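## Task

Shelf spots each carry a lot number on the shelf edge directly beneath them, and several spots may share one. Bring one foam block from lot 422 and one foam block from lot 224 onto the desk. A lot absent from the storeroom is skipped. The robot must not tip over or finish leaning. Anything that stays put only because the robot holds it does not count.

## Robot and tools

ROBOT. A Hello Robot Stretch 3 with a single arm: a two-wheel differential base (0.33 m long, 0.34 m wide) that cannot strafe, a lift riding a vertical mast, and a telescoping arm that reaches out to the robot's right side. To move the gripper forward or back you drive the base. Turning in place pivots about the point between the drive wheels, 0.05 m behind the front edge; with arm retracted and wrist folded, the sweep radius is 0.28 m, and an unfolded level wrist reaches beyond it. Loose objects may occasionally get nudged by outside disturbances.

FRAMES. Base frame: origin on the floor midway between the drive wheels, x forward, y left, z up. hand_pose is reported in it, located where closed fingertips meet. The odometry frame is the base frame as it stood at scene start; heading runs -3.142 to 3.142, positive left.

execute_actions takes "actions", a list run in order. Each action may hold "robot", "steps" (1 to 450 control steps at 30 per second; default 1) and "until". {"steps": n} alone just waits. "robot" is one of: a single command; a list of up to 8 commands and {"pause_s": s} items (s at most 15) run one after another; or {"stop": true}, which brakes everything and clears the queue. A command may contain:
- "base": exactly one of {"translate_m": d}, a straight drive offset in metres from where the base is when that command begins (forward positive, |d| at most 1), or {"rotate_rad": d}, an in-place turn offset in radians (counter-clockwise/left positive, |d| at most 3.2).
- "joints": absolute target positions by name; unnamed joints keep their previous targets. Ranges: lift_m 0 to 1.1 (arm height, m); arm_m 0 to 0.52 (extension, m); wrist_yaw_rad -1.345 to 4.42 (0 along the arm, positive toward the front, 3.0 folded over the base); wrist_pitch_rad -1.57 to 0.451 (0 level, negative tips fingers down); wrist_roll_rad -2.911 to 2.911 (0 fingers side by side); gripper_m -0.089 to 0.179 (bigger is wider; real fingertip gap is 0.007 m less when nearly shut, 0.025 m less when fully open, zero below 0.007); head_pan_rad -3.953 to 1.73 (0 forward, positive left, -1.57 faces the arm); head_tilt_rad -1.53 to 0.419 (negative looks down).
- "contact_limits": {"arm_m": effort} in percent 1 to 100, the motor effort at which that arm motion halts with contact_stop; it lasts until arm_m's next command and is capped at a shown maximum.
Base and joint motions of one command begin together and continue across later actions. A fresh command overrides at once and discards the remainder of an old queue. Any invalid value rejects the entire call with nothing run.

"until" ends an action early when all its conditions hold. Under "robot" you can test readings, goals (*_goal) and statuses of each joint, base_status, translate_m, rotate_rad, x, y, heading, refusals, queue, queue_left. Numbers use [op, value] with =, !=, <, <=, >, >=, compared as printed; statuses take a word or ["!=","moving"]. {"robot": {"status": "ended"}} fires once nothing is moving and no queue runs; {"any": {"status": "ended"}} fires when any one motion or queue ends. Pair it with steps 450 to wait out a motion.

SPEED. Full base speed (0.30 m/s, 1.9 rad/s) needs lift_m under 0.30, arm_m under 0.03 and wrist_yaw_rad over 2.54; otherwise 0.10 m/s and 0.63 rad/s.

GRIPPER. Close by commanding a value smaller than the object's width (smaller squeezes harder, though a stall guard eases overly hard grips so heavy items may slide). Open by commanding at least 0.02 above where the pads met the object. Neither reading nor "done" proves a grasp; check cameras. Re-squeeze by sending a different value.

SAFETY. Fold or unfold the wrist only with lift_m 0.32 to 0.95, wrist_pitch_rad -0.4 and roll near 0; once folded the lift may go to 0.25. With yaw below -0.4 keep pitch at -0.5 or lower. Pushing a rigid thing with the gripper above roughly 0.45 m can tip the robot, more so with a raised contact limit or a repeated push. Never drive while holding or pressing on something fixed. If the base snags, reverse the last move in small steps; if base_tilt leans, free the gripper, and if still tipped drop lift_m to about 0.2. Avoid drops, slams, hard pushes and long wrist strain (servo shuts off 10 s, "torque_fault").

RESULTS. Each shows one instant plus one image per camera (head_camera, nav_camera, wrist_camera). base_status shows progress as (done of goal); joint_goals, joint_status, measured_speeds, motor_effort (percent, peak in brackets, positive toward higher values), refusals, queue (idle/running/done/dropped/stopped), queue_left. Statuses: moving, done, off_target (resting short, may still push), contact_stop (joint goes slack), time_out, stopped, not_commanded, torque_fault. Lines "refused:", "dropped:", "replaced:" and "robot.on_its_own" (goal changed by robot, slack or off joints, tilt of 3+ degrees) explain anomalies; indices count from 0. lidar_m: 12 ranges in metres, 30-degree sectors starting straight ahead and going counter-clockwise, in a plane 0.17 m up. wrist_depth_mm and head_depth_mm: 7x7 median depths. base_tilt in degrees.

zoom_image: {"camera": name, "region": [x0, y0, x1, y1]} in pixels of that camera's latest image, top-left origin, at most 504 by 504. Use it to read lot numbers on shelf edges.

finished_scene: {"scene": n}, irreversible; call it only after all motion has ended and the items rest on the desk unsupported.

Each tool is called as name([rows], argument=value, ...), one row to a line, values as JSON.

## Session

I'll start by looking at the scene.

execute_actions(actions=[])

Scene clock: 0.00 s.
robot.base_odometry: x=+0.000 y=+0.000 heading=+0.000 (m, m, rad; robot's odometry frame)
robot.turned_by_wheels: +0.000 (rad since the last result)
robot.turned_by_imu: +0.000 (rad since the last result)
robot.base_tilt: forward=+0.1 right=-0.2 (deg)
robot.lidar_m: 2.27 2.37 1.07 0.90 1.10 1.76 1.65 1.68 0.82 0.77 0.78 1.01
robot.head_depth_mm: 1863 2805 2030 2072 2095 2138 2051 / 1868 2793 2916 2726 2736 2636 2277 / 1853 2747 3157 3129 3079 3036 2262 / 1832 2763 3111 3111 3078 3057 2282 / 1826 2707 3081 3086 2999 2696 2292 / 1826 2702 3096 3096 3069 3047 2319 / 1658 2686 3060 3061 3040 2931 2325
robot.base_status: not_commanded
robot.joint_positions: lift_m=+0.393 arm_m=+0.002 wrist_yaw_rad=+2.853 wrist_pitch_rad=-0.462 wrist_roll_rad=-0.009 gripper_m=+0.037 head_pan_rad=-0.016 head_tilt_rad=+0.008
robot.joint_goals: lift_m=+0.393 arm_m=+0.002 wrist_yaw_rad=+2.853 wrist_pitch_rad=-0.462 wrist_roll_rad=-0.009 gripper_m=+0.037 head_pan_rad=-0.016 head_tilt_rad=+0.008
robot.joint_status: lift_m=not_commanded arm_m=not_commanded wrist_yaw_rad=not_commanded wrist_pitch_rad=not_commanded wrist_roll_rad=not_commanded gripper_m=not_commanded head_pan_rad=not_commanded head_tilt_rad=not_commanded
robot.measured_speeds: translate_m=+0.000 rotate_rad=+0.000 lift_m=+0.000 arm_m=+0.000 wrist_yaw_rad=+0.000 wrist_pitch_rad=+0.000 wrist_roll_rad=+0.000 head_pan_rad=+0.000 head_tilt_rad=+0.000
robot: refusals=0 queue=idle queue_left=0
robot.motor_effort: left_wheel=+0 right_wheel=+0 lift_m=+21 arm_m=+0 wrist_yaw_rad=+0 wrist_pitch_rad=+7 wrist_roll_rad=+0 gripper_m=+1 head_pan_rad=-1 head_tilt_rad=+2 (%)
robot.hand_pose: x=+0.0410 y=+0.0623 z=+0.3957 quat_wxyz=(+0.259, +0.701, +0.063, +0.661) (m; robot's base frame)
robot.wrist_depth_mm: - - - - - - - / - - - - - - - / - - - - - - - / - 900 866 847 844 825 799 / 719 - 725 701 695 680 685 / 612 - 621 588 576 574 579 / 534 526 - 523 512 516 507
pictures: head_camera (sideways: a quarter turn clockwise sets it upright), nav_camera (sideways: a quarter turn counterclockwise sets it upright), wrist_camera
Images, in order (width x height): head_camera 896x504, nav_camera 672x504, wrist_camera 644x364.

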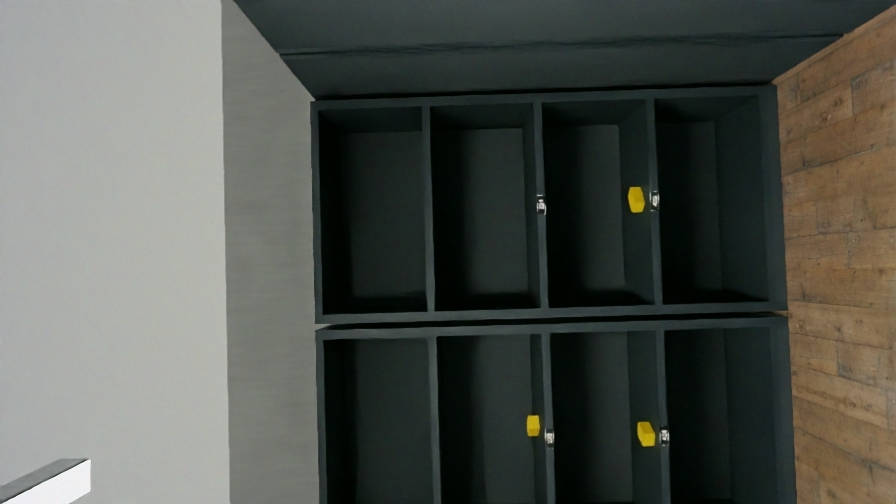

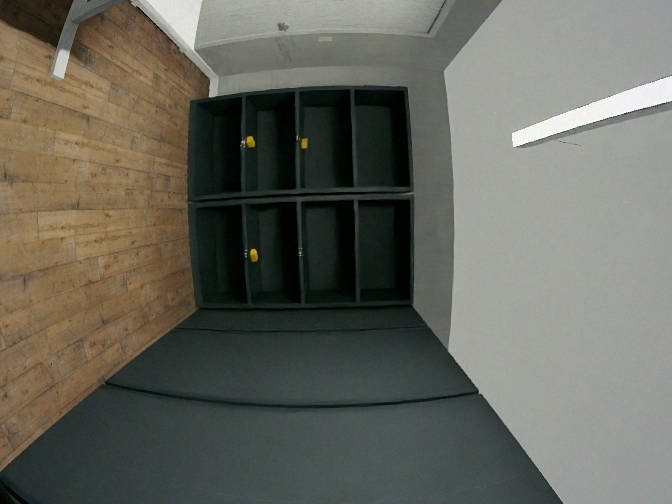

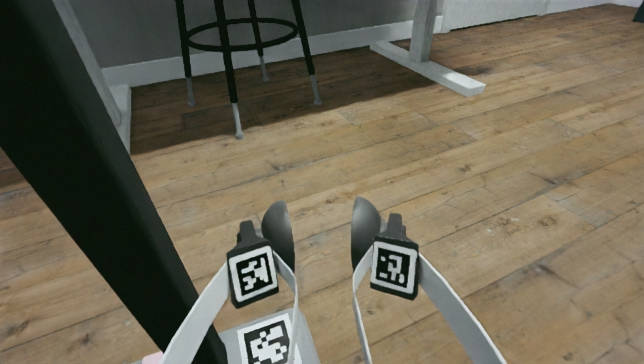

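zoom_image(camera="head_camera", region=[500, 160, 700, 250])

zoom_image(camera="head_camera", region=[500, 390, 700, 480])

Region (500, 160, 700, 250) of head_camera's 896x504 image, scaled by 2.520, with more detail than that image has; it fills the top 227 rows of this view, and the rest is white.

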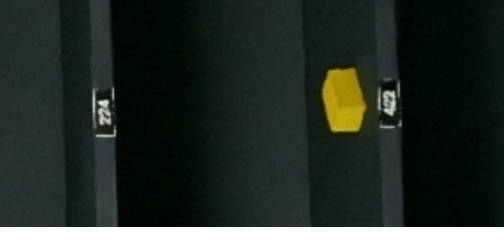

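Region (500, 390, 700, 480) of head_camera's 896x504 image, scaled by 2.520, with more detail than that image has; it fills the top 227 rows of this view, and the rest is white.

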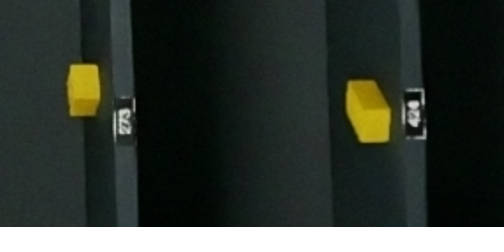

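zoom_image(camera="head_camera", region=[620, 175, 680, 225])

zoom_image(camera="head_camera", region=[630, 410, 690, 460])

Region (620, 175, 680, 225) of head_camera's 896x504 image, scaled by 8.400, with more detail than that image has.

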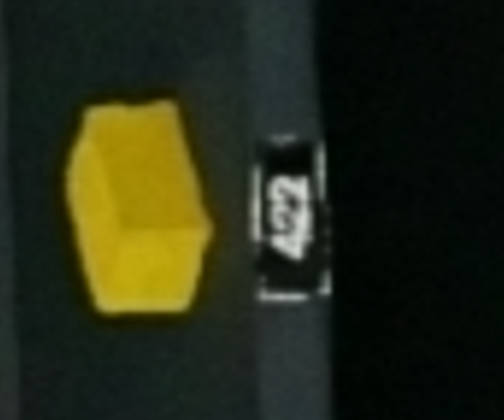

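Region (630, 410, 690, 460) of head_camera's 896x504 image, scaled by 8.400, with more detail than that image has.

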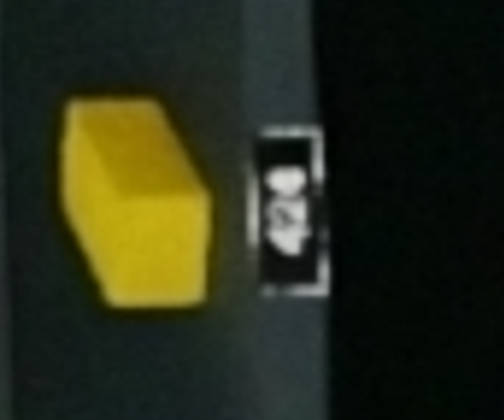

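execute_actions([
  {"robot": {"joints": {"head_pan_rad": 1.4, "head_tilt_rad": -0.4}}, "steps": 120, "until": {"robot": {"status": "ended"}}},
])

Scene clock: 1.90 s.
robot.base_odometry: x=+0.000 y=+0.000 heading=+0.000 (m, m, rad; robot's odometry frame)
robot.turned_by_wheels: +0.000 (rad since the last result)
robot.turned_by_imu: +0.000 (rad since the last result)
robot.base_tilt: forward=+0.2 right=-0.2 (deg)
robot.lidar_m: 2.26 2.37 1.07 0.90 1.10 1.76 1.65 1.68 0.82 0.77 0.79 1.01
robot.head_depth_mm: 1419 1519 1646 1480 1060 1714 1375 / 1390 1491 1598 1506 1017 1721 1385 / 1365 1450 1571 1517 1028 1629 1392 / 1330 1426 1523 1536 1039 1642 1363 / 1302 1386 1496 1556 1048 1602 1413 / 1269 1361 1455 1523 1059 1604 1424 / 1251 1333 1427 1497 1070 897 1355
robot.base_status: not_commanded
robot.joint_positions: lift_m=+0.393 arm_m=+0.002 wrist_yaw_rad=+2.853 wrist_pitch_rad=-0.462 wrist_roll_rad=-0.009 gripper_m=+0.037 head_pan_rad=+1.393 head_tilt_rad=-0.395
robot.joint_goals: lift_m=+0.393 arm_m=+0.002 wrist_yaw_rad=+2.853 wrist_pitch_rad=-0.462 wrist_roll_rad=-0.009 gripper_m=+0.037 head_pan_rad=+1.400 head_tilt_rad=-0.400
robot.joint_status: lift_m=not_commanded arm_m=not_commanded wrist_yaw_rad=not_commanded wrist_pitch_rad=not_commanded wrist_roll_rad=not_commanded gripper_m=not_commanded head_pan_rad=done head_tilt_rad=done
robot.measured_speeds: translate_m=+0.000 rotate_rad=+0.000 lift_m=+0.000 arm_m=+0.000 wrist_yaw_rad=+0.000 wrist_pitch_rad=+0.000 wrist_roll_rad=+0.000 head_pan_rad=+0.000 head_tilt_rad=+0.000
robot: refusals=0 queue=done queue_left=0
robot.motor_effort: left_wheel=+0(0) right_wheel=+0(0) lift_m=+21(22) arm_m=+0(0) wrist_yaw_rad=+1(1) wrist_pitch_rad=+7(7) wrist_roll_rad=+0(0) gripper_m=+0(0) head_pan_rad=+3(39) head_tilt_rad=-3(31) (%)
robot.hand_pose: x=+0.0410 y=+0.0623 z=+0.3957 quat_wxyz=(+0.259, +0.701, +0.063, +0.661) (m; robot's base frame)
robot.wrist_depth_mm: - - - - - - - / - - - - - - - / - - - - - - - / - 892 860 831 836 805 811 / 733 - 720 698 699 677 680 / 613 - 609 592 567 583 583 / 531 534 - 525 517 518 506
pictures: head_camera (sideways: a quarter turn clockwise sets it upright), nav_camera (sideways: a quarter turn counterclockwise sets it upright), wrist_camera
camera_calibration (this result's frames):
head_camera: T_world_to_cam=[[-0.0878321, -0.3631, -0.927601, 1.22751], [-0.990608, 0.129798, 0.0429899, -0.0452746], [0.104791, 0.922665, -0.37109, 0.439991], [0, 0, 0, 1]] pos_world=[0.016858, 0.0456204, 1.30386]
nav_camera: T_world_to_cam=[[0.11442, 0.378253, 0.918604, -1.14433], [0.974932, -0.220374, -0.0306924, 0.0862731], [0.190827, 0.899088, -0.393987, 0.469513], [0, 0, 0, 1]] pos_world=[-0.0427728, 0.029724, 1.23881]
wrist_camera: T_world_to_cam=[[0.952354, -0.301551, -0.0457068, 0.00247644], [-0.220772, -0.578184, -0.78547, 0.385847], [0.210432, 0.758136, -0.61721, 0.359345], [0, 0, 0, 1]] pos_world=[0.00720813, -0.0485949, 0.524976]
Images, in order (width x height): head_camera 896x504, nav_camera 672x504, wrist_camera 644x364.

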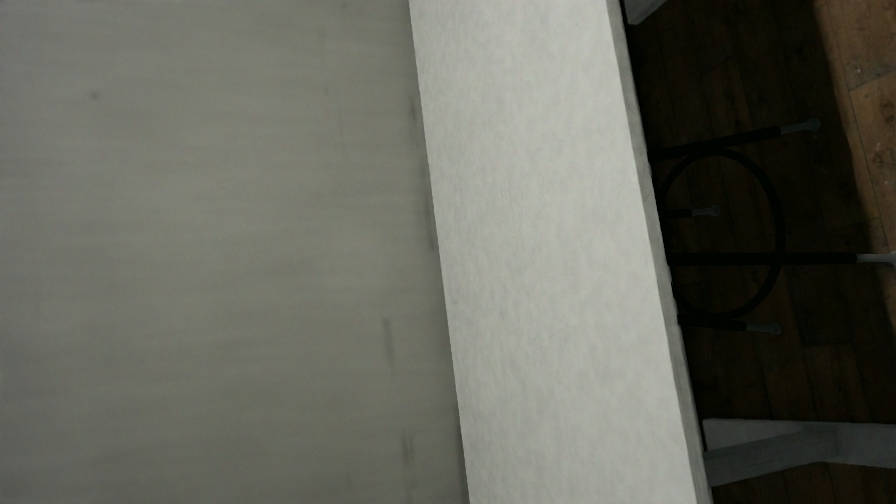

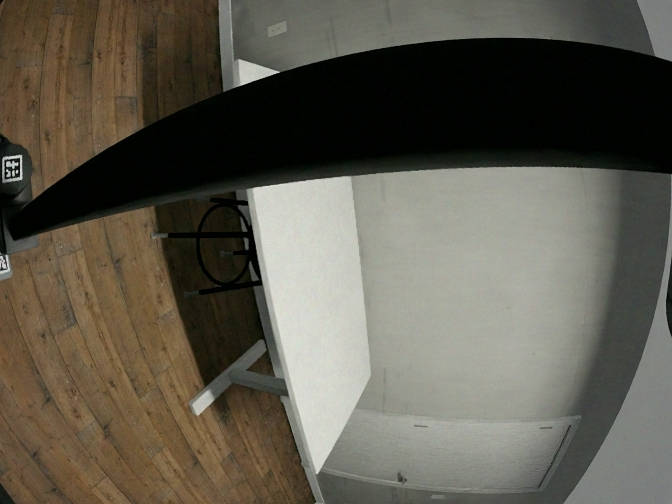

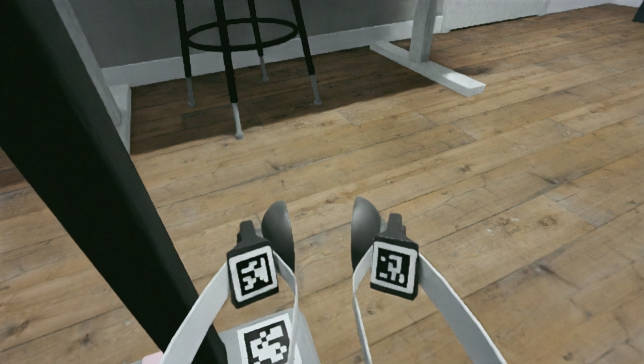

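execute_actions([
  {"robot": {"joints": {"head_pan_rad": -2.6, "head_tilt_rad": -0.2, "lift_m": 0.27}}, "steps": 150, "until": {"robot": {"status": "ended"}}},
])

Scene clock: 5.07 s.
robot.base_odometry: x=+0.000 y=+0.000 heading=+0.000 (m, m, rad; robot's odometry frame)
robot.turned_by_wheels: +0.000 (rad since the last result)
robot.turned_by_imu: +0.000 (rad since the last result)
robot.base_tilt: forward=+0.1 right=-0.2 (deg)
robot.lidar_m: 2.26 2.36 1.07 0.90 1.10 1.76 1.65 1.68 0.82 0.77 0.78 1.01
robot.head_depth_mm: 1425 1480 1540 1596 1668 1737 1639 / 1506 1561 1619 1689 1772 1843 1645 / 1586 1647 1725 1791 1894 1959 1661 / 1682 1753 1834 1916 2012 2076 1666 / 1777 1856 1957 2060 2170 2201 1690 / 1897 1991 2093 2213 2338 2250 1697 / 2045 2143 2255 2394 2503 2077 1008
robot.base_status: not_commanded
robot.joint_positions: lift_m=+0.270 arm_m=+0.002 wrist_yaw_rad=+2.853 wrist_pitch_rad=-0.463 wrist_roll_rad=-0.009 gripper_m=+0.037 head_pan_rad=-2.593 head_tilt_rad=-0.211
robot.joint_goals: lift_m=+0.270 arm_m=+0.002 wrist_yaw_rad=+2.853 wrist_pitch_rad=-0.463 wrist_roll_rad=-0.009 gripper_m=+0.037 head_pan_rad=-2.600 head_tilt_rad=-0.200
robot.joint_status: lift_m=done arm_m=not_commanded wrist_yaw_rad=not_commanded wrist_pitch_rad=not_commanded wrist_roll_rad=not_commanded gripper_m=not_commanded head_pan_rad=done head_tilt_rad=done
robot.measured_speeds: translate_m=+0.000 rotate_rad=+0.000 lift_m=+0.000 arm_m=+0.000 wrist_yaw_rad=+0.000 wrist_pitch_rad=+0.000 wrist_roll_rad=+0.000 head_pan_rad=+0.000 head_tilt_rad=+0.000
robot: refusals=0 queue=done queue_left=0
robot.motor_effort: left_wheel=+0(0) right_wheel=+0(1) lift_m=+16(26) arm_m=+0(0) wrist_yaw_rad=+1(1) wrist_pitch_rad=+7(7) wrist_roll_rad=+0(0) gripper_m=+0(0) head_pan_rad=-5(40) head_tilt_rad=+5(23) (%)
robot.hand_pose: x=+0.0410 y=+0.0622 z=+0.2730 quat_wxyz=(+0.260, +0.701, +0.063, +0.661) (m; robot's base frame)
robot.wrist_depth_mm: - - - - - - - / - - - - - - 986 / - 826 812 806 788 774 769 / - 670 654 645 628 628 615 / 538 - 545 533 529 517 512 / 469 - - 449 434 448 440 / - - - 397 394 389 382
pictures: head_camera (sideways: a quarter turn clockwise sets it upright), nav_camera (sideways: a quarter turn counterclockwise sets it upright), wrist_camera
camera_calibration (this result's frames):
head_camera: T_world_to_cam=[[0.179846, 0.084021, -0.9801, 1.29445], [0.567302, -0.822826, 0.0335602, -0.0425107], [-0.803632, -0.562048, -0.195647, 0.217193], [0, 0, 0, 1]] pos_world=[-0.0341424, -0.021667, 1.31261]
nav_camera: T_world_to_cam=[[-0.209958, -0.0749078, 0.974837, -1.21578], [-0.488604, 0.871667, -0.0382541, 0.105053], [-0.846867, -0.48434, -0.219614, 0.248902], [0, 0, 0, 1]] pos_world=[0.0068532, -0.0620899, 1.24387]
wrist_camera: T_world_to_cam=[[0.95234, -0.301598, -0.0456883, -0.00313286], [-0.221006, -0.57897, -0.784825, 0.28932], [0.210249, 0.757517, -0.618032, 0.284039], [0, 0, 0, 1]] pos_world=[0.00720626, -0.0486015, 0.402467]
Images, in order (width x height): head_camera 896x504, nav_camera 672x504, wrist_camera 644x364.

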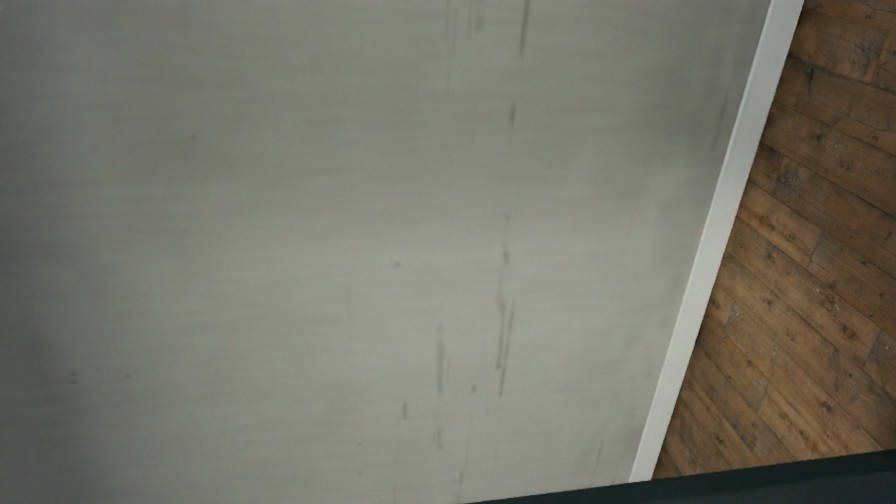

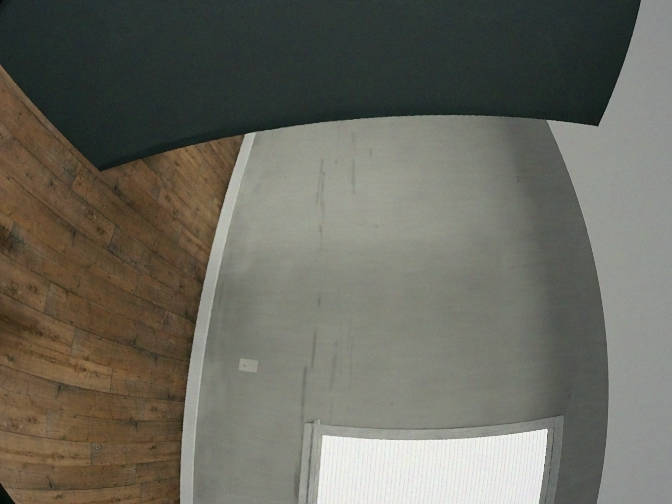

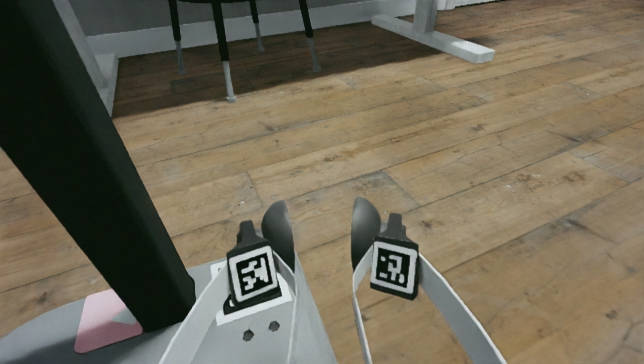

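execute_actions([
  {"robot": {"base": {"translate_m": 1.0}, "joints": {"head_pan_rad": -0.06, "head_tilt_rad": -0.5}}, "steps": 200, "until": {"robot": {"x": [">", 0.6]}}},
  {"robot": {"base": {"translate_m": 1.0}}, "steps": 200, "until": {"robot": {"x": [">", 1.1]}}},
  {"robot": {"base": {"translate_m": 1.0}}, "steps": 300, "until": {"robot": {"status": "ended"}}},
])

Scene clock: 15.47 s.
robot.base_odometry: x=+2.101 y=+0.000 heading=+0.000 (m, m, rad; robot's odometry frame)
robot.turned_by_wheels: +0.000 (rad since the last result)
robot.turned_by_imu: +0.001 (rad since the last result)
robot.base_tilt: forward=+0.2 right=-0.2 (deg)
robot.lidar_m: 1.00 0.64 1.32 1.70 1.68 1.66 3.77 0.92 0.63 0.59 0.60 0.76
robot.head_depth_mm: 854 935 978 669 1161 915 1183 / 845 921 967 645 1167 924 1161 / 836 909 959 649 1174 902 1166 / 828 899 960 657 1154 936 1145 / 820 891 948 667 1155 942 1150 / 813 881 937 674 1141 952 842 / 802 870 938 683 1093 958 846
robot.base_status: done (translate_m +1.0000 of +1.0000)
robot.joint_positions: lift_m=+0.270 arm_m=+0.002 wrist_yaw_rad=+2.853 wrist_pitch_rad=-0.463 wrist_roll_rad=-0.009 gripper_m=+0.037 head_pan_rad=-0.067 head_tilt_rad=-0.494
robot.joint_goals: lift_m=+0.270 arm_m=+0.002 wrist_yaw_rad=+2.853 wrist_pitch_rad=-0.463 wrist_roll_rad=-0.009 gripper_m=+0.037 head_pan_rad=-0.060 head_tilt_rad=-0.500
robot.joint_status: lift_m=done arm_m=not_commanded wrist_yaw_rad=not_commanded wrist_pitch_rad=not_commanded wrist_roll_rad=not_commanded gripper_m=not_commanded head_pan_rad=done head_tilt_rad=done
robot.measured_speeds: translate_m=+0.000 rotate_rad=+0.000 lift_m=+0.000 arm_m=+0.000 wrist_yaw_rad=+0.000 wrist_pitch_rad=+0.000 wrist_roll_rad=+0.000 head_pan_rad=+0.000 head_tilt_rad=+0.000
robot: refusals=0 queue=done queue_left=0
robot.motor_effort: left_wheel=+0(9) right_wheel=-1(8) lift_m=+16(16) arm_m=-1(0) wrist_yaw_rad=+0(0) wrist_pitch_rad=+7(7) wrist_roll_rad=+0(0) gripper_m=+0(0) head_pan_rad=+3(34) head_tilt_rad=-2(26) (%)
robot.hand_pose: x=+0.0410 y=+0.0621 z=+0.2730 quat_wxyz=(+0.260, +0.701, +0.063, +0.661) (m; robot's base frame)
robot.wrist_depth_mm: - - - - - 576 588 / - - - - 901 623 699 / - 822 823 807 756 648 612 / - 674 645 635 635 597 514 / 539 - 542 528 528 523 497 / 470 - - 452 436 442 438 / - - - 396 390 390 386
pictures: head_camera (sideways: a quarter turn clockwise sets it upright), nav_camera (sideways: a quarter turn counterclockwise sets it upright), wrist_camera
camera_calibration (this result's frames):
head_camera: T_world_to_cam=[[-0.460611, 0.0531445, -0.88601, 1.17552], [0.0238268, 0.998587, 0.0475102, -0.0573417], [0.887282, 0.000772926, -0.461226, 0.552511], [0, 0, 0, 1]] pos_world=[0.0525892, -0.00563862, 1.29908]
nav_camera: T_world_to_cam=[[0.477627, -0.0778246, 0.875109, -1.0898], [-0.113911, -0.993147, -0.0261504, 0.0869981], [0.871147, -0.0871941, -0.483219, 0.581477], [0, 0, 0, 1]] pos_world=[0.0238767, 0.05229, 1.23695]
wrist_camera: T_world_to_cam=[[0.952337, -0.301608, -0.0456841, -0.00313632], [-0.221059, -0.579145, -0.784681, 0.289232], [0.210208, 0.75738, -0.618214, 0.284091], [0, 0, 0, 1]] pos_world=[0.00720587, -0.048603, 0.402441]
Images, in order (width x height): head_camera 896x504, nav_camera 672x504, wrist_camera 644x364.

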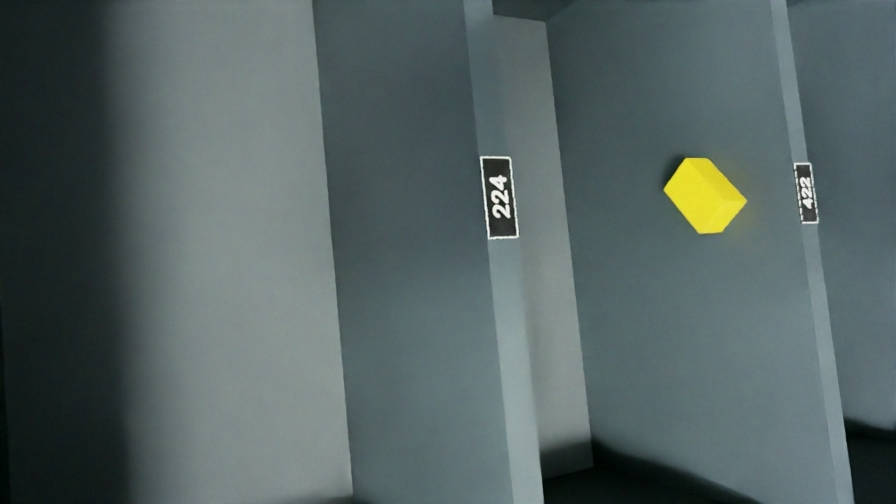

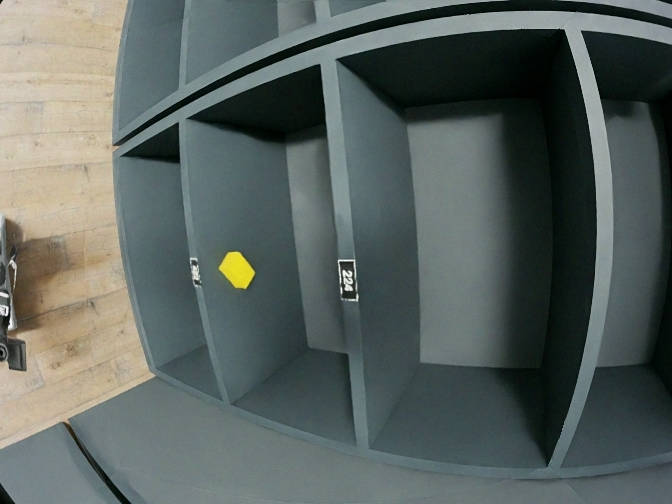

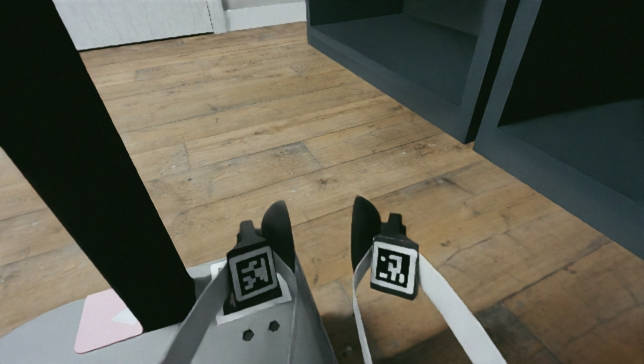

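zoom_image(camera="head_camera", region=[640, 130, 840, 260])

Region (640, 130, 840, 260) of head_camera's 896x504 image, scaled by 2.520, with more detail than that image has; it fills the top 328 rows of this view, and the rest is white.

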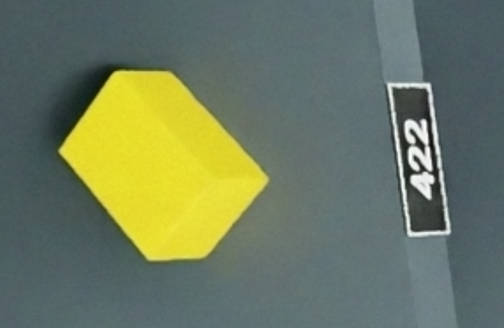

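execute_actions([
  {"robot": {"base": {"rotate_rad": 1.655}, "joints": {"head_pan_rad": -1.5, "head_tilt_rad": -0.8}}, "steps": 200, "until": {"robot": {"base_status": ["!=", "moving"]}}},
  {"robot": {"joints": {"lift_m": 0.64, "wrist_pitch_rad": -0.4, "wrist_roll_rad": 0.0}}, "steps": 200, "until": {"robot": {"lift_m": [">", 0.34]}}},
  {"robot": {"joints": {"wrist_yaw_rad": 0.66}}, "steps": 200, "until": {"robot": {"wrist_yaw_rad": ["<", 1.8]}}},
  {"robot": {"joints": {"gripper_m": 0.175}}, "steps": 200, "until": {"robot": {"status": "ended"}}},
])

Scene clock: 25.30 s.
robot.base_odometry: x=+2.101 y=+0.000 heading=+1.655 (m, m, rad; robot's odometry frame)
robot.turned_by_wheels: +1.655 (rad since the last result)
robot.turned_by_imu: +1.692 (rad since the last result)
robot.base_tilt: forward=+0.1 right=-0.2 (deg)
robot.lidar_m: 1.70 1.66 2.30 2.22 0.83 0.61 0.59 0.61 0.76 1.00 0.64 1.38
robot.head_depth_mm: 819 662 1101 1042 914 1224 1175 / 828 671 1122 1050 921 1234 - / 838 682 1132 1056 948 1246 - / 857 692 1152 1068 958 1275 1124 / 868 704 1120 1078 971 1264 1144 / 846 715 804 918 998 1274 1154 / 661 658 654 775 1004 1309 1164
robot.base_status: done (rotate_rad +1.6548 of +1.6550)
robot.joint_positions: lift_m=+0.640 arm_m=+0.002 wrist_yaw_rad=+0.662 wrist_pitch_rad=-0.417 wrist_roll_rad=-0.003 gripper_m=+0.175 head_pan_rad=-1.493 head_tilt_rad=-0.790
robot.joint_goals: lift_m=+0.640 arm_m=+0.002 wrist_yaw_rad=+0.660 wrist_pitch_rad=-0.400 wrist_roll_rad=+0.000 gripper_m=+0.175 head_pan_rad=-1.500 head_tilt_rad=-0.800
robot.joint_status: lift_m=done arm_m=not_commanded wrist_yaw_rad=done wrist_pitch_rad=done wrist_roll_rad=done gripper_m=done head_pan_rad=done head_tilt_rad=done
robot.measured_speeds: translate_m=+0.000 rotate_rad=+0.000 lift_m=+0.000 arm_m=+0.000 wrist_yaw_rad=+0.000 wrist_pitch_rad=+0.000 wrist_roll_rad=+0.000 head_pan_rad=+0.000 head_tilt_rad=+0.000
robot: refusals=0 queue=done queue_left=0
robot.motor_effort: left_wheel=-4(12) right_wheel=+4(14) lift_m=+26(27) arm_m=-1(1) wrist_yaw_rad=-2(5) wrist_pitch_rad=+8(10) wrist_roll_rad=+1(0) gripper_m=+1(96) head_pan_rad=-4(41) head_tilt_rad=-5(27) (%)
robot.hand_pose: x=+0.1166 y=-0.3245 z=+0.6527 quat_wxyz=(+0.703, +0.363, -0.605, +0.087) (m; robot's base frame)
robot.wrist_depth_mm: 970 - - 442 679 636 558 / - 776 657 478 657 647 590 / - - 606 493 505 501 484 / - - - 542 416 392 383 / - - - 662 946 371 318 / 971 956 900 778 808 784 314 / 798 817 800 765 708 699 692
pictures: head_camera (sideways: a quarter turn clockwise sets it upright), nav_camera (sideways: a quarter turn counterclockwise sets it upright), wrist_camera
camera_calibration (this result's frames):
head_camera: T_world_to_cam=[[-0.0325081, 0.701232, -0.712191, 0.946304], [0.992779, 0.104978, 0.0580471, -0.0769498], [0.115469, -0.705162, -0.699581, 0.867306], [0, 0, 0, 1]] pos_world=[0.00700977, -0.0439098, 1.28517]
nav_camera: T_world_to_cam=[[0.0102343, -0.717653, 0.696326, -0.853889], [-0.999619, -0.0251906, -0.0112701, 0.0730213], [0.0256289, -0.695945, -0.717637, 0.891588], [0, 0, 0, 1]] pos_world=[0.058882, 0.00954023, 1.23525]
wrist_camera: T_world_to_cam=[[-0.798776, -0.599393, -0.0518115, -0.0629442], [-0.315351, 0.490473, -0.812398, 0.756123], [0.512358, -0.632585, -0.580797, 0.285059], [0, 0, 0, 1]] pos_world=[0.0421134, -0.228262, 0.776573]
Images, in order (width x height): head_camera 896x504, nav_camera 672x504, wrist_camera 644x364.

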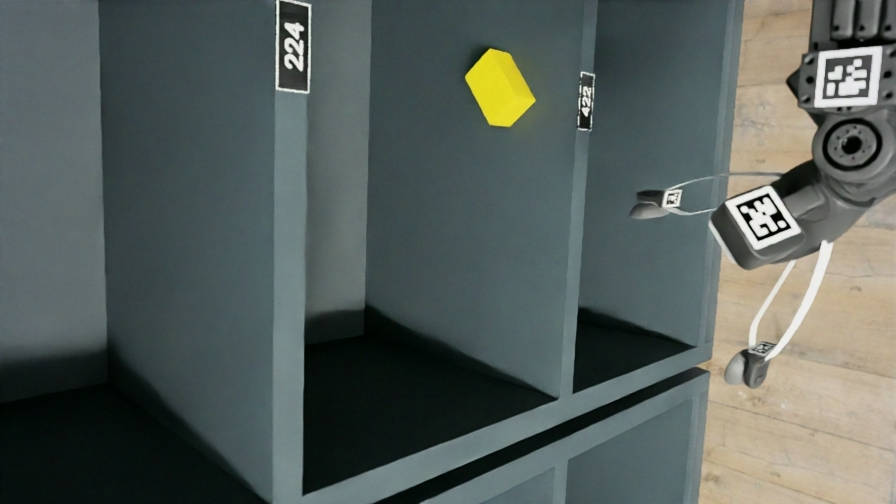

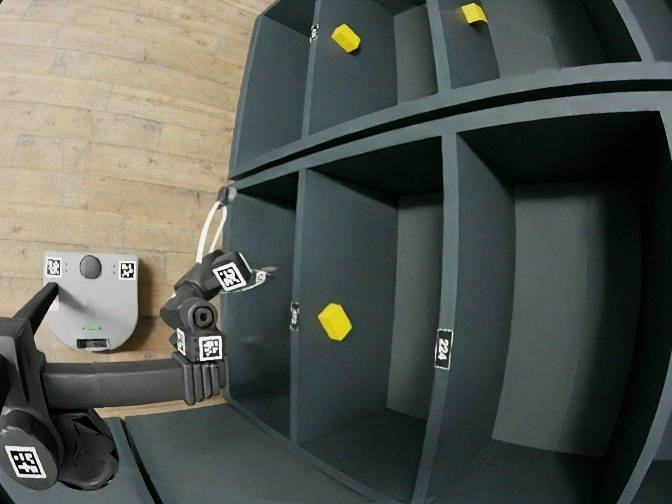

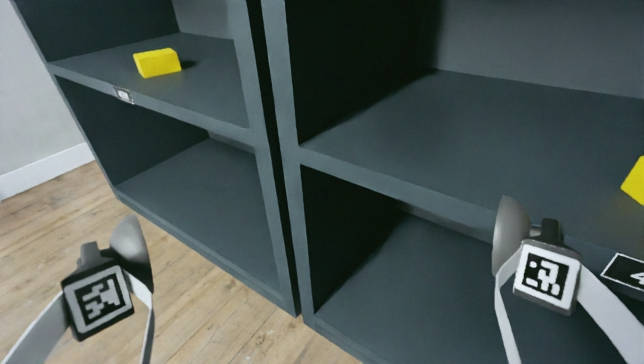

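zoom_image(camera="head_camera", region=[440, 30, 620, 150])

Region (440, 30, 620, 150) of head_camera's 896x504 image, scaled by 2.800, with more detail than that image has.

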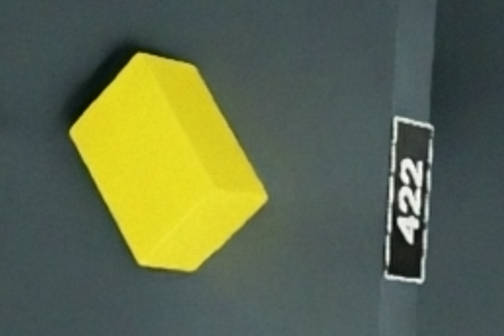

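execute_actions([
  {"robot": {"base": {"translate_m": 0.062}, "joints": {"wrist_pitch_rad": -0.6, "wrist_yaw_rad": -0.94, "lift_m": 0.67, "arm_m": 0.30, "gripper_m": 0.15, "head_pan_rad": -1.75}}, "steps": 200, "until": {"robot": {"status": "ended"}}},
])

Scene clock: 31.63 s.
robot.base_odometry: x=+2.096 y=+0.062 heading=+1.655 (m, m, rad; robot's odometry frame)
robot.turned_by_wheels: +0.000 (rad since the last result)
robot.turned_by_imu: +0.001 (rad since the last result)
robot.base_tilt: forward=+0.1 right=-0.2 (deg)
robot.lidar_m: 1.64 1.61 2.01 2.46 0.91 0.67 0.65 0.67 0.83 0.97 0.61 1.32
robot.head_depth_mm: 865 660 1179 1036 1331 1260 - / 866 670 1179 1047 941 - 1128 / 860 680 1163 1121 1338 1250 1135 / 854 692 1143 1136 1366 1258 1144 / 853 703 1126 1076 946 1261 1146 / 837 714 598 1090 947 1221 1161 / 827 726 606 952 888 1139 1165
robot.base_status: done (translate_m +0.0620 of +0.0620)
robot.joint_positions: lift_m=+0.670 arm_m=+0.300 wrist_yaw_rad=-0.939 wrist_pitch_rad=-0.611 wrist_roll_rad=-0.002 gripper_m=+0.150 head_pan_rad=-1.743 head_tilt_rad=-0.790
robot.joint_goals: lift_m=+0.670 arm_m=+0.300 wrist_yaw_rad=-0.940 wrist_pitch_rad=-0.600 wrist_roll_rad=+0.000 gripper_m=+0.150 head_pan_rad=-1.750 head_tilt_rad=-0.800
robot.joint_status: lift_m=done arm_m=done wrist_yaw_rad=done wrist_pitch_rad=done wrist_roll_rad=done gripper_m=done head_pan_rad=done head_tilt_rad=done
robot.measured_speeds: translate_m=+0.000 rotate_rad=+0.000 lift_m=+0.000 arm_m=+0.000 wrist_yaw_rad=+0.000 wrist_pitch_rad=+0.000 wrist_roll_rad=+0.000 head_pan_rad=+0.000 head_tilt_rad=+0.000
robot: refusals=0 queue=done queue_left=0
robot.motor_effort: left_wheel=-4(7) right_wheel=+4(7) lift_m=+26(27) arm_m=+7(11) wrist_yaw_rad=-2(3) wrist_pitch_rad=+6(8) wrist_roll_rad=+1(1) gripper_m=+0(91) head_pan_rad=-4(21) head_tilt_rad=-5(4) (%)
robot.hand_pose: x=-0.1796 y=-0.5603 z=+0.6416 quat_wxyz=(+0.506, -0.114, -0.697, -0.495) (m; robot's base frame)
robot.wrist_depth_mm: 393 477 584 550 467 439 411 / 413 476 490 484 477 501 443 / 405 401 396 398 406 565 480 / 344 343 314 336 357 629 535 / 300 300 248 292 785 666 591 / 266 - 254 263 792 781 650 / 238 235 233 241 720 737 708
pictures: head_camera (sideways: a quarter turn clockwise sets it upright), nav_camera (sideways: a quarter turn counterclockwise sets it upright), wrist_camera
camera_calibration (this result's frames):
head_camera: T_world_to_cam=[[0.14212, 0.687448, -0.712191, 0.945239], [0.987861, -0.14409, 0.0580471, -0.0769198], [-0.0627153, -0.711796, -0.699581, 0.868393], [0, 0, 0, 1]] pos_world=[-0.00389008, -0.0427679, 1.28517]
nav_camera: T_world_to_cam=[[-0.167766, -0.697843, 0.696326, -0.852804], [-0.974733, 0.223087, -0.0112701, 0.0728695], [-0.147477, -0.680623, -0.717637, 0.892644], [0, 0, 0, 1]] pos_world=[0.0596007, -0.00382497, 1.23525]
wrist_camera: T_world_to_cam=[[-0.566906, 0.822369, -0.0482393, 0.394505], [0.618204, 0.385999, -0.68471, 0.796594], [-0.544464, -0.417988, -0.727217, 0.305599], [0, 0, 0, 1]] pos_world=[-0.102423, -0.504177, 0.786703]
Images, in order (width x height): head_camera 896x504, nav_camera 672x504, wrist_camera 644x364.

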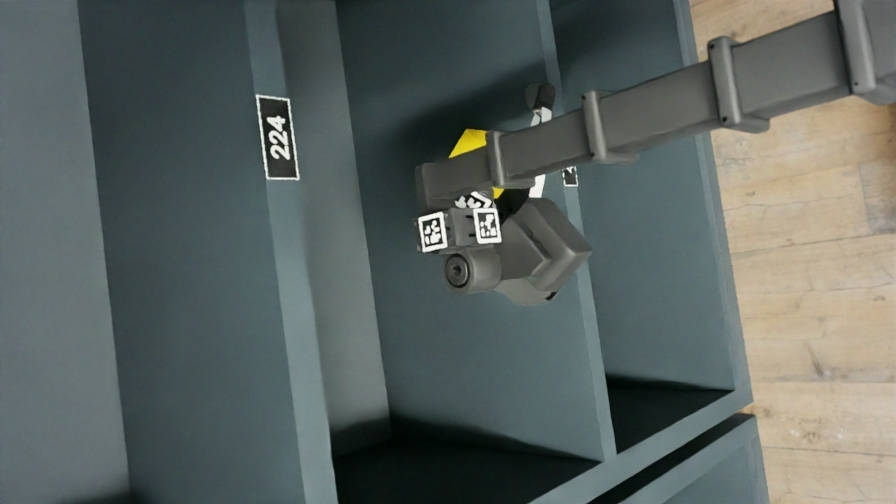

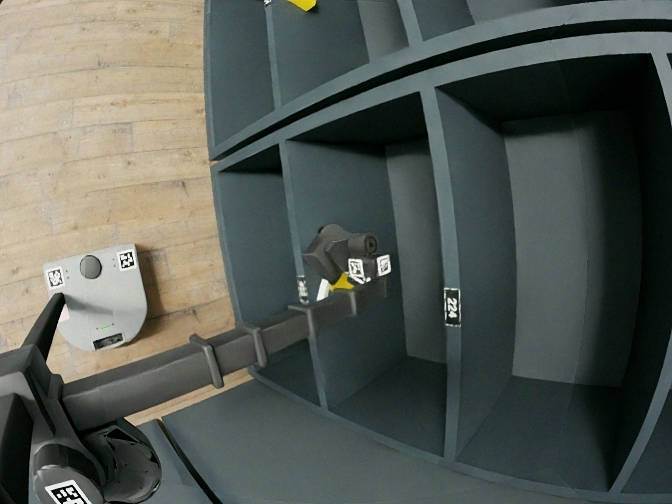

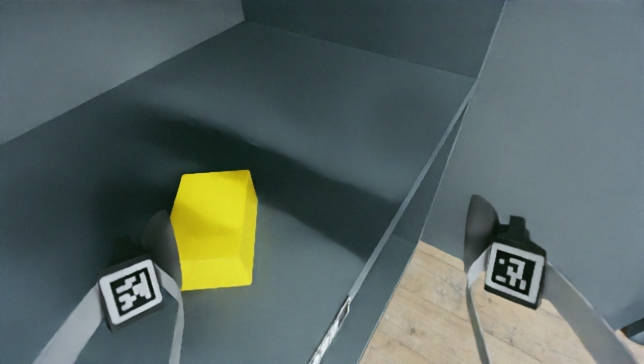

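zoom_image(camera="wrist_camera", region=[120, 150, 320, 310])

Region (120, 150, 320, 310) of wrist_camera's 644x364 image, scaled by 2.520; it fills the top 403 rows of this view, and the rest is white.

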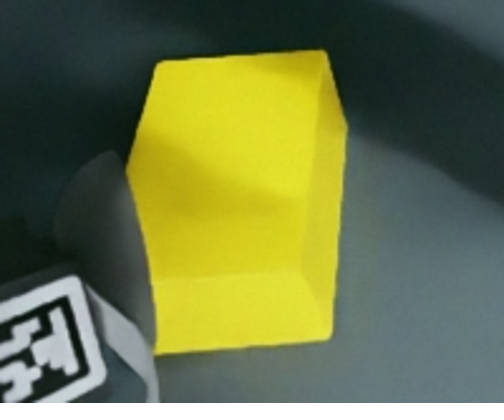

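execute_actions([
  {"robot": {"joints": {"arm_m": 0.42, "wrist_yaw_rad": -0.92}}, "steps": 200, "until": {"robot": {"status": "ended"}}},
  {"robot": {"joints": {"lift_m": 0.625}}, "steps": 200, "until": {"robot": {"status": "ended"}}},
])

Scene clock: 36.33 s.
robot.base_odometry: x=+2.096 y=+0.062 heading=+1.655 (m, m, rad; robot's odometry frame)
robot.turned_by_wheels: +0.000 (rad since the last result)
robot.turned_by_imu: +0.001 (rad since the last result)
robot.base_tilt: forward=+0.1 right=-0.1 (deg)
robot.lidar_m: 1.63 1.61 2.02 2.45 0.92 0.67 0.65 0.67 0.83 0.98 0.61 1.32
robot.head_depth_mm: 867 662 1176 1040 1341 1254 1141 / 867 670 1182 1051 943 - 1111 / 858 680 1158 1087 1327 1252 1133 / 852 693 1135 - 958 1252 1140 / 848 702 1123 1081 942 1259 1149 / 838 714 599 1089 950 1222 1153 / 828 727 607 951 891 1135 1167
robot.base_status: done (translate_m +0.0620 of +0.0620)
robot.joint_positions: lift_m=+0.625 arm_m=+0.420 wrist_yaw_rad=-0.922 wrist_pitch_rad=-0.611 wrist_roll_rad=-0.002 gripper_m=+0.150 head_pan_rad=-1.743 head_tilt_rad=-0.790
robot.joint_goals: lift_m=+0.625 arm_m=+0.420 wrist_yaw_rad=-0.920 wrist_pitch_rad=-0.600 wrist_roll_rad=+0.000 gripper_m=+0.150 head_pan_rad=-1.750 head_tilt_rad=-0.800
robot.joint_status: lift_m=done arm_m=done wrist_yaw_rad=done wrist_pitch_rad=done wrist_roll_rad=done gripper_m=done head_pan_rad=done head_tilt_rad=done
robot.measured_speeds: translate_m=+0.000 rotate_rad=+0.000 lift_m=+0.000 arm_m=+0.000 wrist_yaw_rad=+0.000 wrist_pitch_rad=+0.000 wrist_roll_rad=+0.000 head_pan_rad=+0.000 head_tilt_rad=+0.000
robot: refusals=0 queue=done queue_left=0
robot.motor_effort: left_wheel=-4(4) right_wheel=+4(4) lift_m=+15(27) arm_m=+7(6) wrist_yaw_rad=+2(4) wrist_pitch_rad=+6(6) wrist_roll_rad=+1(1) gripper_m=-1(0) head_pan_rad=-4(4) head_tilt_rad=-5(4) (%)
robot.hand_pose: x=-0.1776 y=-0.6829 z=+0.5972 quat_wxyz=(+0.510, -0.108, -0.698, -0.491) (m; robot's base frame)
robot.wrist_depth_mm: 298 358 454 497 459 404 365 / 316 373 402 392 386 378 398 / 320 332 330 323 320 314 445 / 285 282 279 275 271 270 515 / 246 248 242 186 231 240 569 / 218 - 213 165 200 200 644 / 196 193 191 155 181 187 673
pictures: head_camera (sideways: a quarter turn clockwise sets it upright), nav_camera (sideways: a quarter turn counterclockwise sets it upright), wrist_camera
camera_calibration (this result's frames):
head_camera: T_world_to_cam=[[0.14212, 0.687448, -0.712191, 0.945239], [0.987861, -0.14409, 0.0580471, -0.0769198], [-0.0627153, -0.711796, -0.699581, 0.868393], [0, 0, 0, 1]] pos_world=[-0.00389008, -0.0427679, 1.28517]
nav_camera: T_world_to_cam=[[-0.167766, -0.697843, 0.696326, -0.852804], [-0.974733, 0.223087, -0.0112701, 0.0728695], [-0.147477, -0.680623, -0.717637, 0.892644], [0, 0, 0, 1]] pos_world=[0.0596007, -0.00382497, 1.23525]
wrist_camera: T_world_to_cam=[[-0.580743, 0.812655, -0.048264, 0.485289], [0.611721, 0.396497, -0.684534, 0.818223], [-0.537154, -0.427063, -0.727381, 0.218372], [0, 0, 0, 1]] pos_world=[-0.101397, -0.625537, 0.742364]
Images, in order (width x height): head_camera 896x504, nav_camera 672x504, wrist_camera 644x364.

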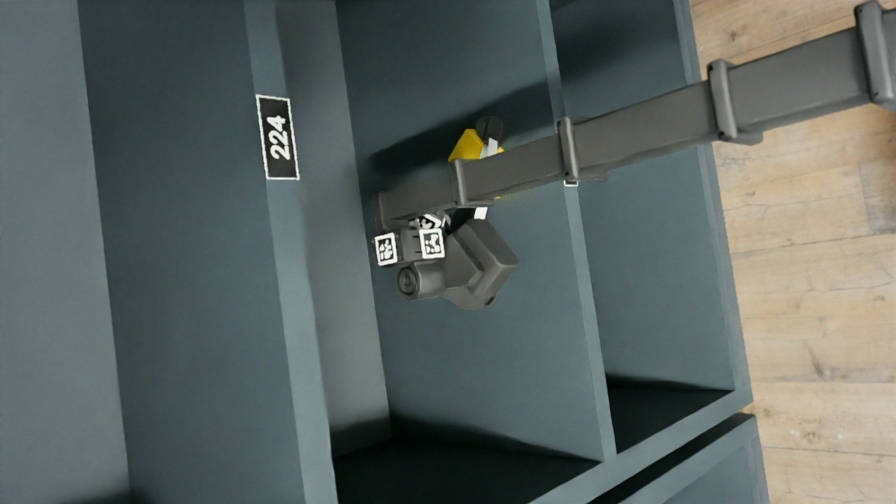

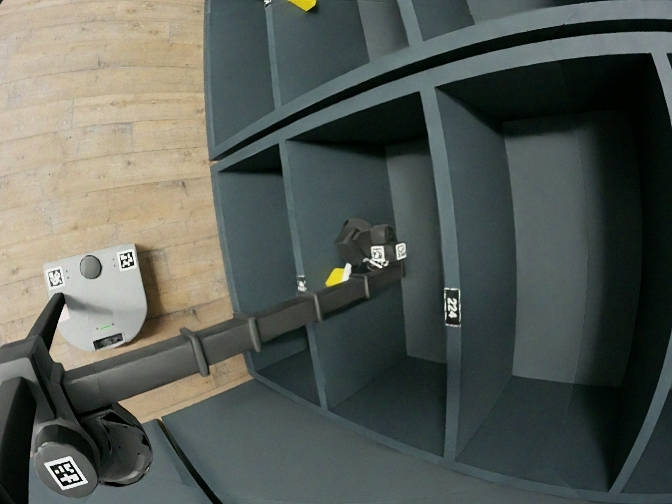

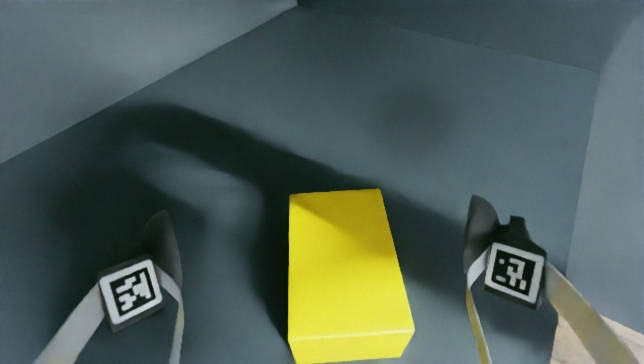

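execute_actions([
  {"robot": {"joints": {"arm_m": 0.41, "lift_m": 0.595, "gripper_m": 0.11}}, "steps": 200, "until": {"robot": {"status": "ended"}}},
])

Scene clock: 37.83 s.
robot.base_odometry: x=+2.096 y=+0.062 heading=+1.655 (m, m, rad; robot's odometry frame)
robot.turned_by_wheels: +0.000 (rad since the last result)
robot.turned_by_imu: +0.000 (rad since the last result)
robot.base_tilt: forward=+0.1 right=-0.2 (deg)
robot.lidar_m: 1.63 1.61 2.02 2.46 0.92 0.67 0.65 0.67 0.83 0.98 0.61 1.32
robot.head_depth_mm: 864 661 1180 1037 1337 1264 1148 / 869 671 1183 1045 942 1263 1108 / 855 680 1166 1102 954 1251 1138 / 853 692 1145 - 953 1249 1145 / 849 703 1126 1076 945 1261 1153 / 841 715 597 1087 950 1225 1156 / 827 725 605 952 888 1138 1165
robot.base_status: done (translate_m +0.0620 of +0.0620)
robot.joint_positions: lift_m=+0.595 arm_m=+0.410 wrist_yaw_rad=-0.922 wrist_pitch_rad=-0.612 wrist_roll_rad=-0.002 gripper_m=+0.110 head_pan_rad=-1.743 head_tilt_rad=-0.790
robot.joint_goals: lift_m=+0.595 arm_m=+0.410 wrist_yaw_rad=-0.920 wrist_pitch_rad=-0.600 wrist_roll_rad=+0.000 gripper_m=+0.110 head_pan_rad=-1.750 head_tilt_rad=-0.800
robot.joint_status: lift_m=done arm_m=done wrist_yaw_rad=done wrist_pitch_rad=done wrist_roll_rad=done gripper_m=done head_pan_rad=done head_tilt_rad=done
robot.measured_speeds: translate_m=+0.000 rotate_rad=+0.000 lift_m=+0.000 arm_m=+0.000 wrist_yaw_rad=+0.000 wrist_pitch_rad=+0.000 wrist_roll_rad=+0.000 head_pan_rad=+0.000 head_tilt_rad=+0.000
robot: refusals=0 queue=done queue_left=0
robot.motor_effort: left_wheel=-4(4) right_wheel=+4(4) lift_m=+15(16) arm_m=-7(7) wrist_yaw_rad=+2(2) wrist_pitch_rad=+6(6) wrist_roll_rad=+1(1) gripper_m=+0(92) head_pan_rad=-4(4) head_tilt_rad=-5(5) (%)
robot.hand_pose: x=-0.1776 y=-0.6737 z=+0.5672 quat_wxyz=(+0.510, -0.108, -0.698, -0.491) (m; robot's base frame)
robot.wrist_depth_mm: 306 363 422 423 420 390 367 / 321 347 341 335 330 325 349 / 286 284 281 276 272 270 448 / 242 239 238 173 232 229 503 / 210 208 204 150 192 202 561 / 185 186 177 134 138 177 654 / 165 164 163 155 160 159 648
pictures: head_camera (sideways: a quarter turn clockwise sets it upright), nav_camera (sideways: a quarter turn counterclockwise sets it upright), wrist_camera
camera_calibration (this result's frames):
head_camera: T_world_to_cam=[[0.142121, 0.687448, -0.712191, 0.945238], [0.987861, -0.14409, 0.0580471, -0.0769198], [-0.0627154, -0.711795, -0.699581, 0.868393], [0, 0, 0, 1]] pos_world=[-0.00389008, -0.0427679, 1.28517]
nav_camera: T_world_to_cam=[[-0.167766, -0.697843, 0.696326, -0.852804], [-0.974733, 0.223087, -0.0112701, 0.0728695], [-0.147477, -0.680623, -0.717637, 0.892644], [0, 0, 0, 1]] pos_world=[0.0596007, -0.00382497, 1.23525]
wrist_camera: T_world_to_cam=[[-0.580739, 0.812658, -0.0482604, 0.476387], [0.611792, 0.396551, -0.68444, 0.794014], [-0.537078, -0.427006, -0.72747, 0.200569], [0, 0, 0, 1]] pos_world=[-0.101395, -0.616362, 0.712353]
Images, in order (width x height): head_camera 896x504, nav_camera 672x504, wrist_camera 644x364.

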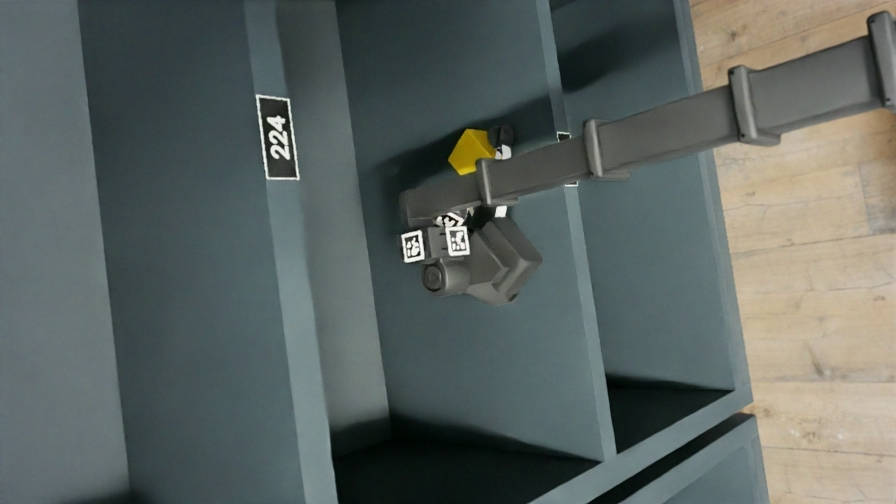

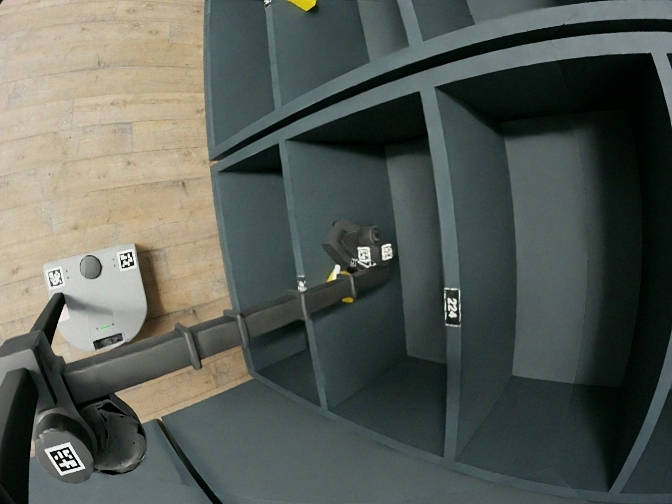

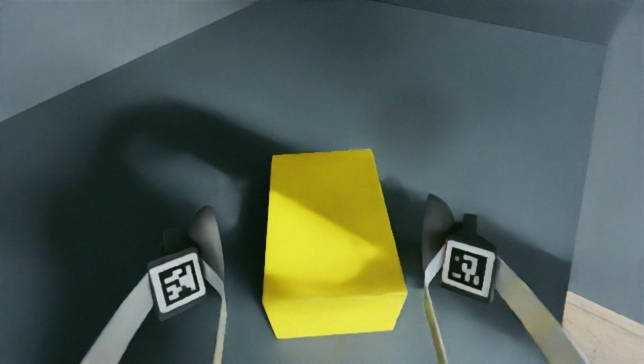

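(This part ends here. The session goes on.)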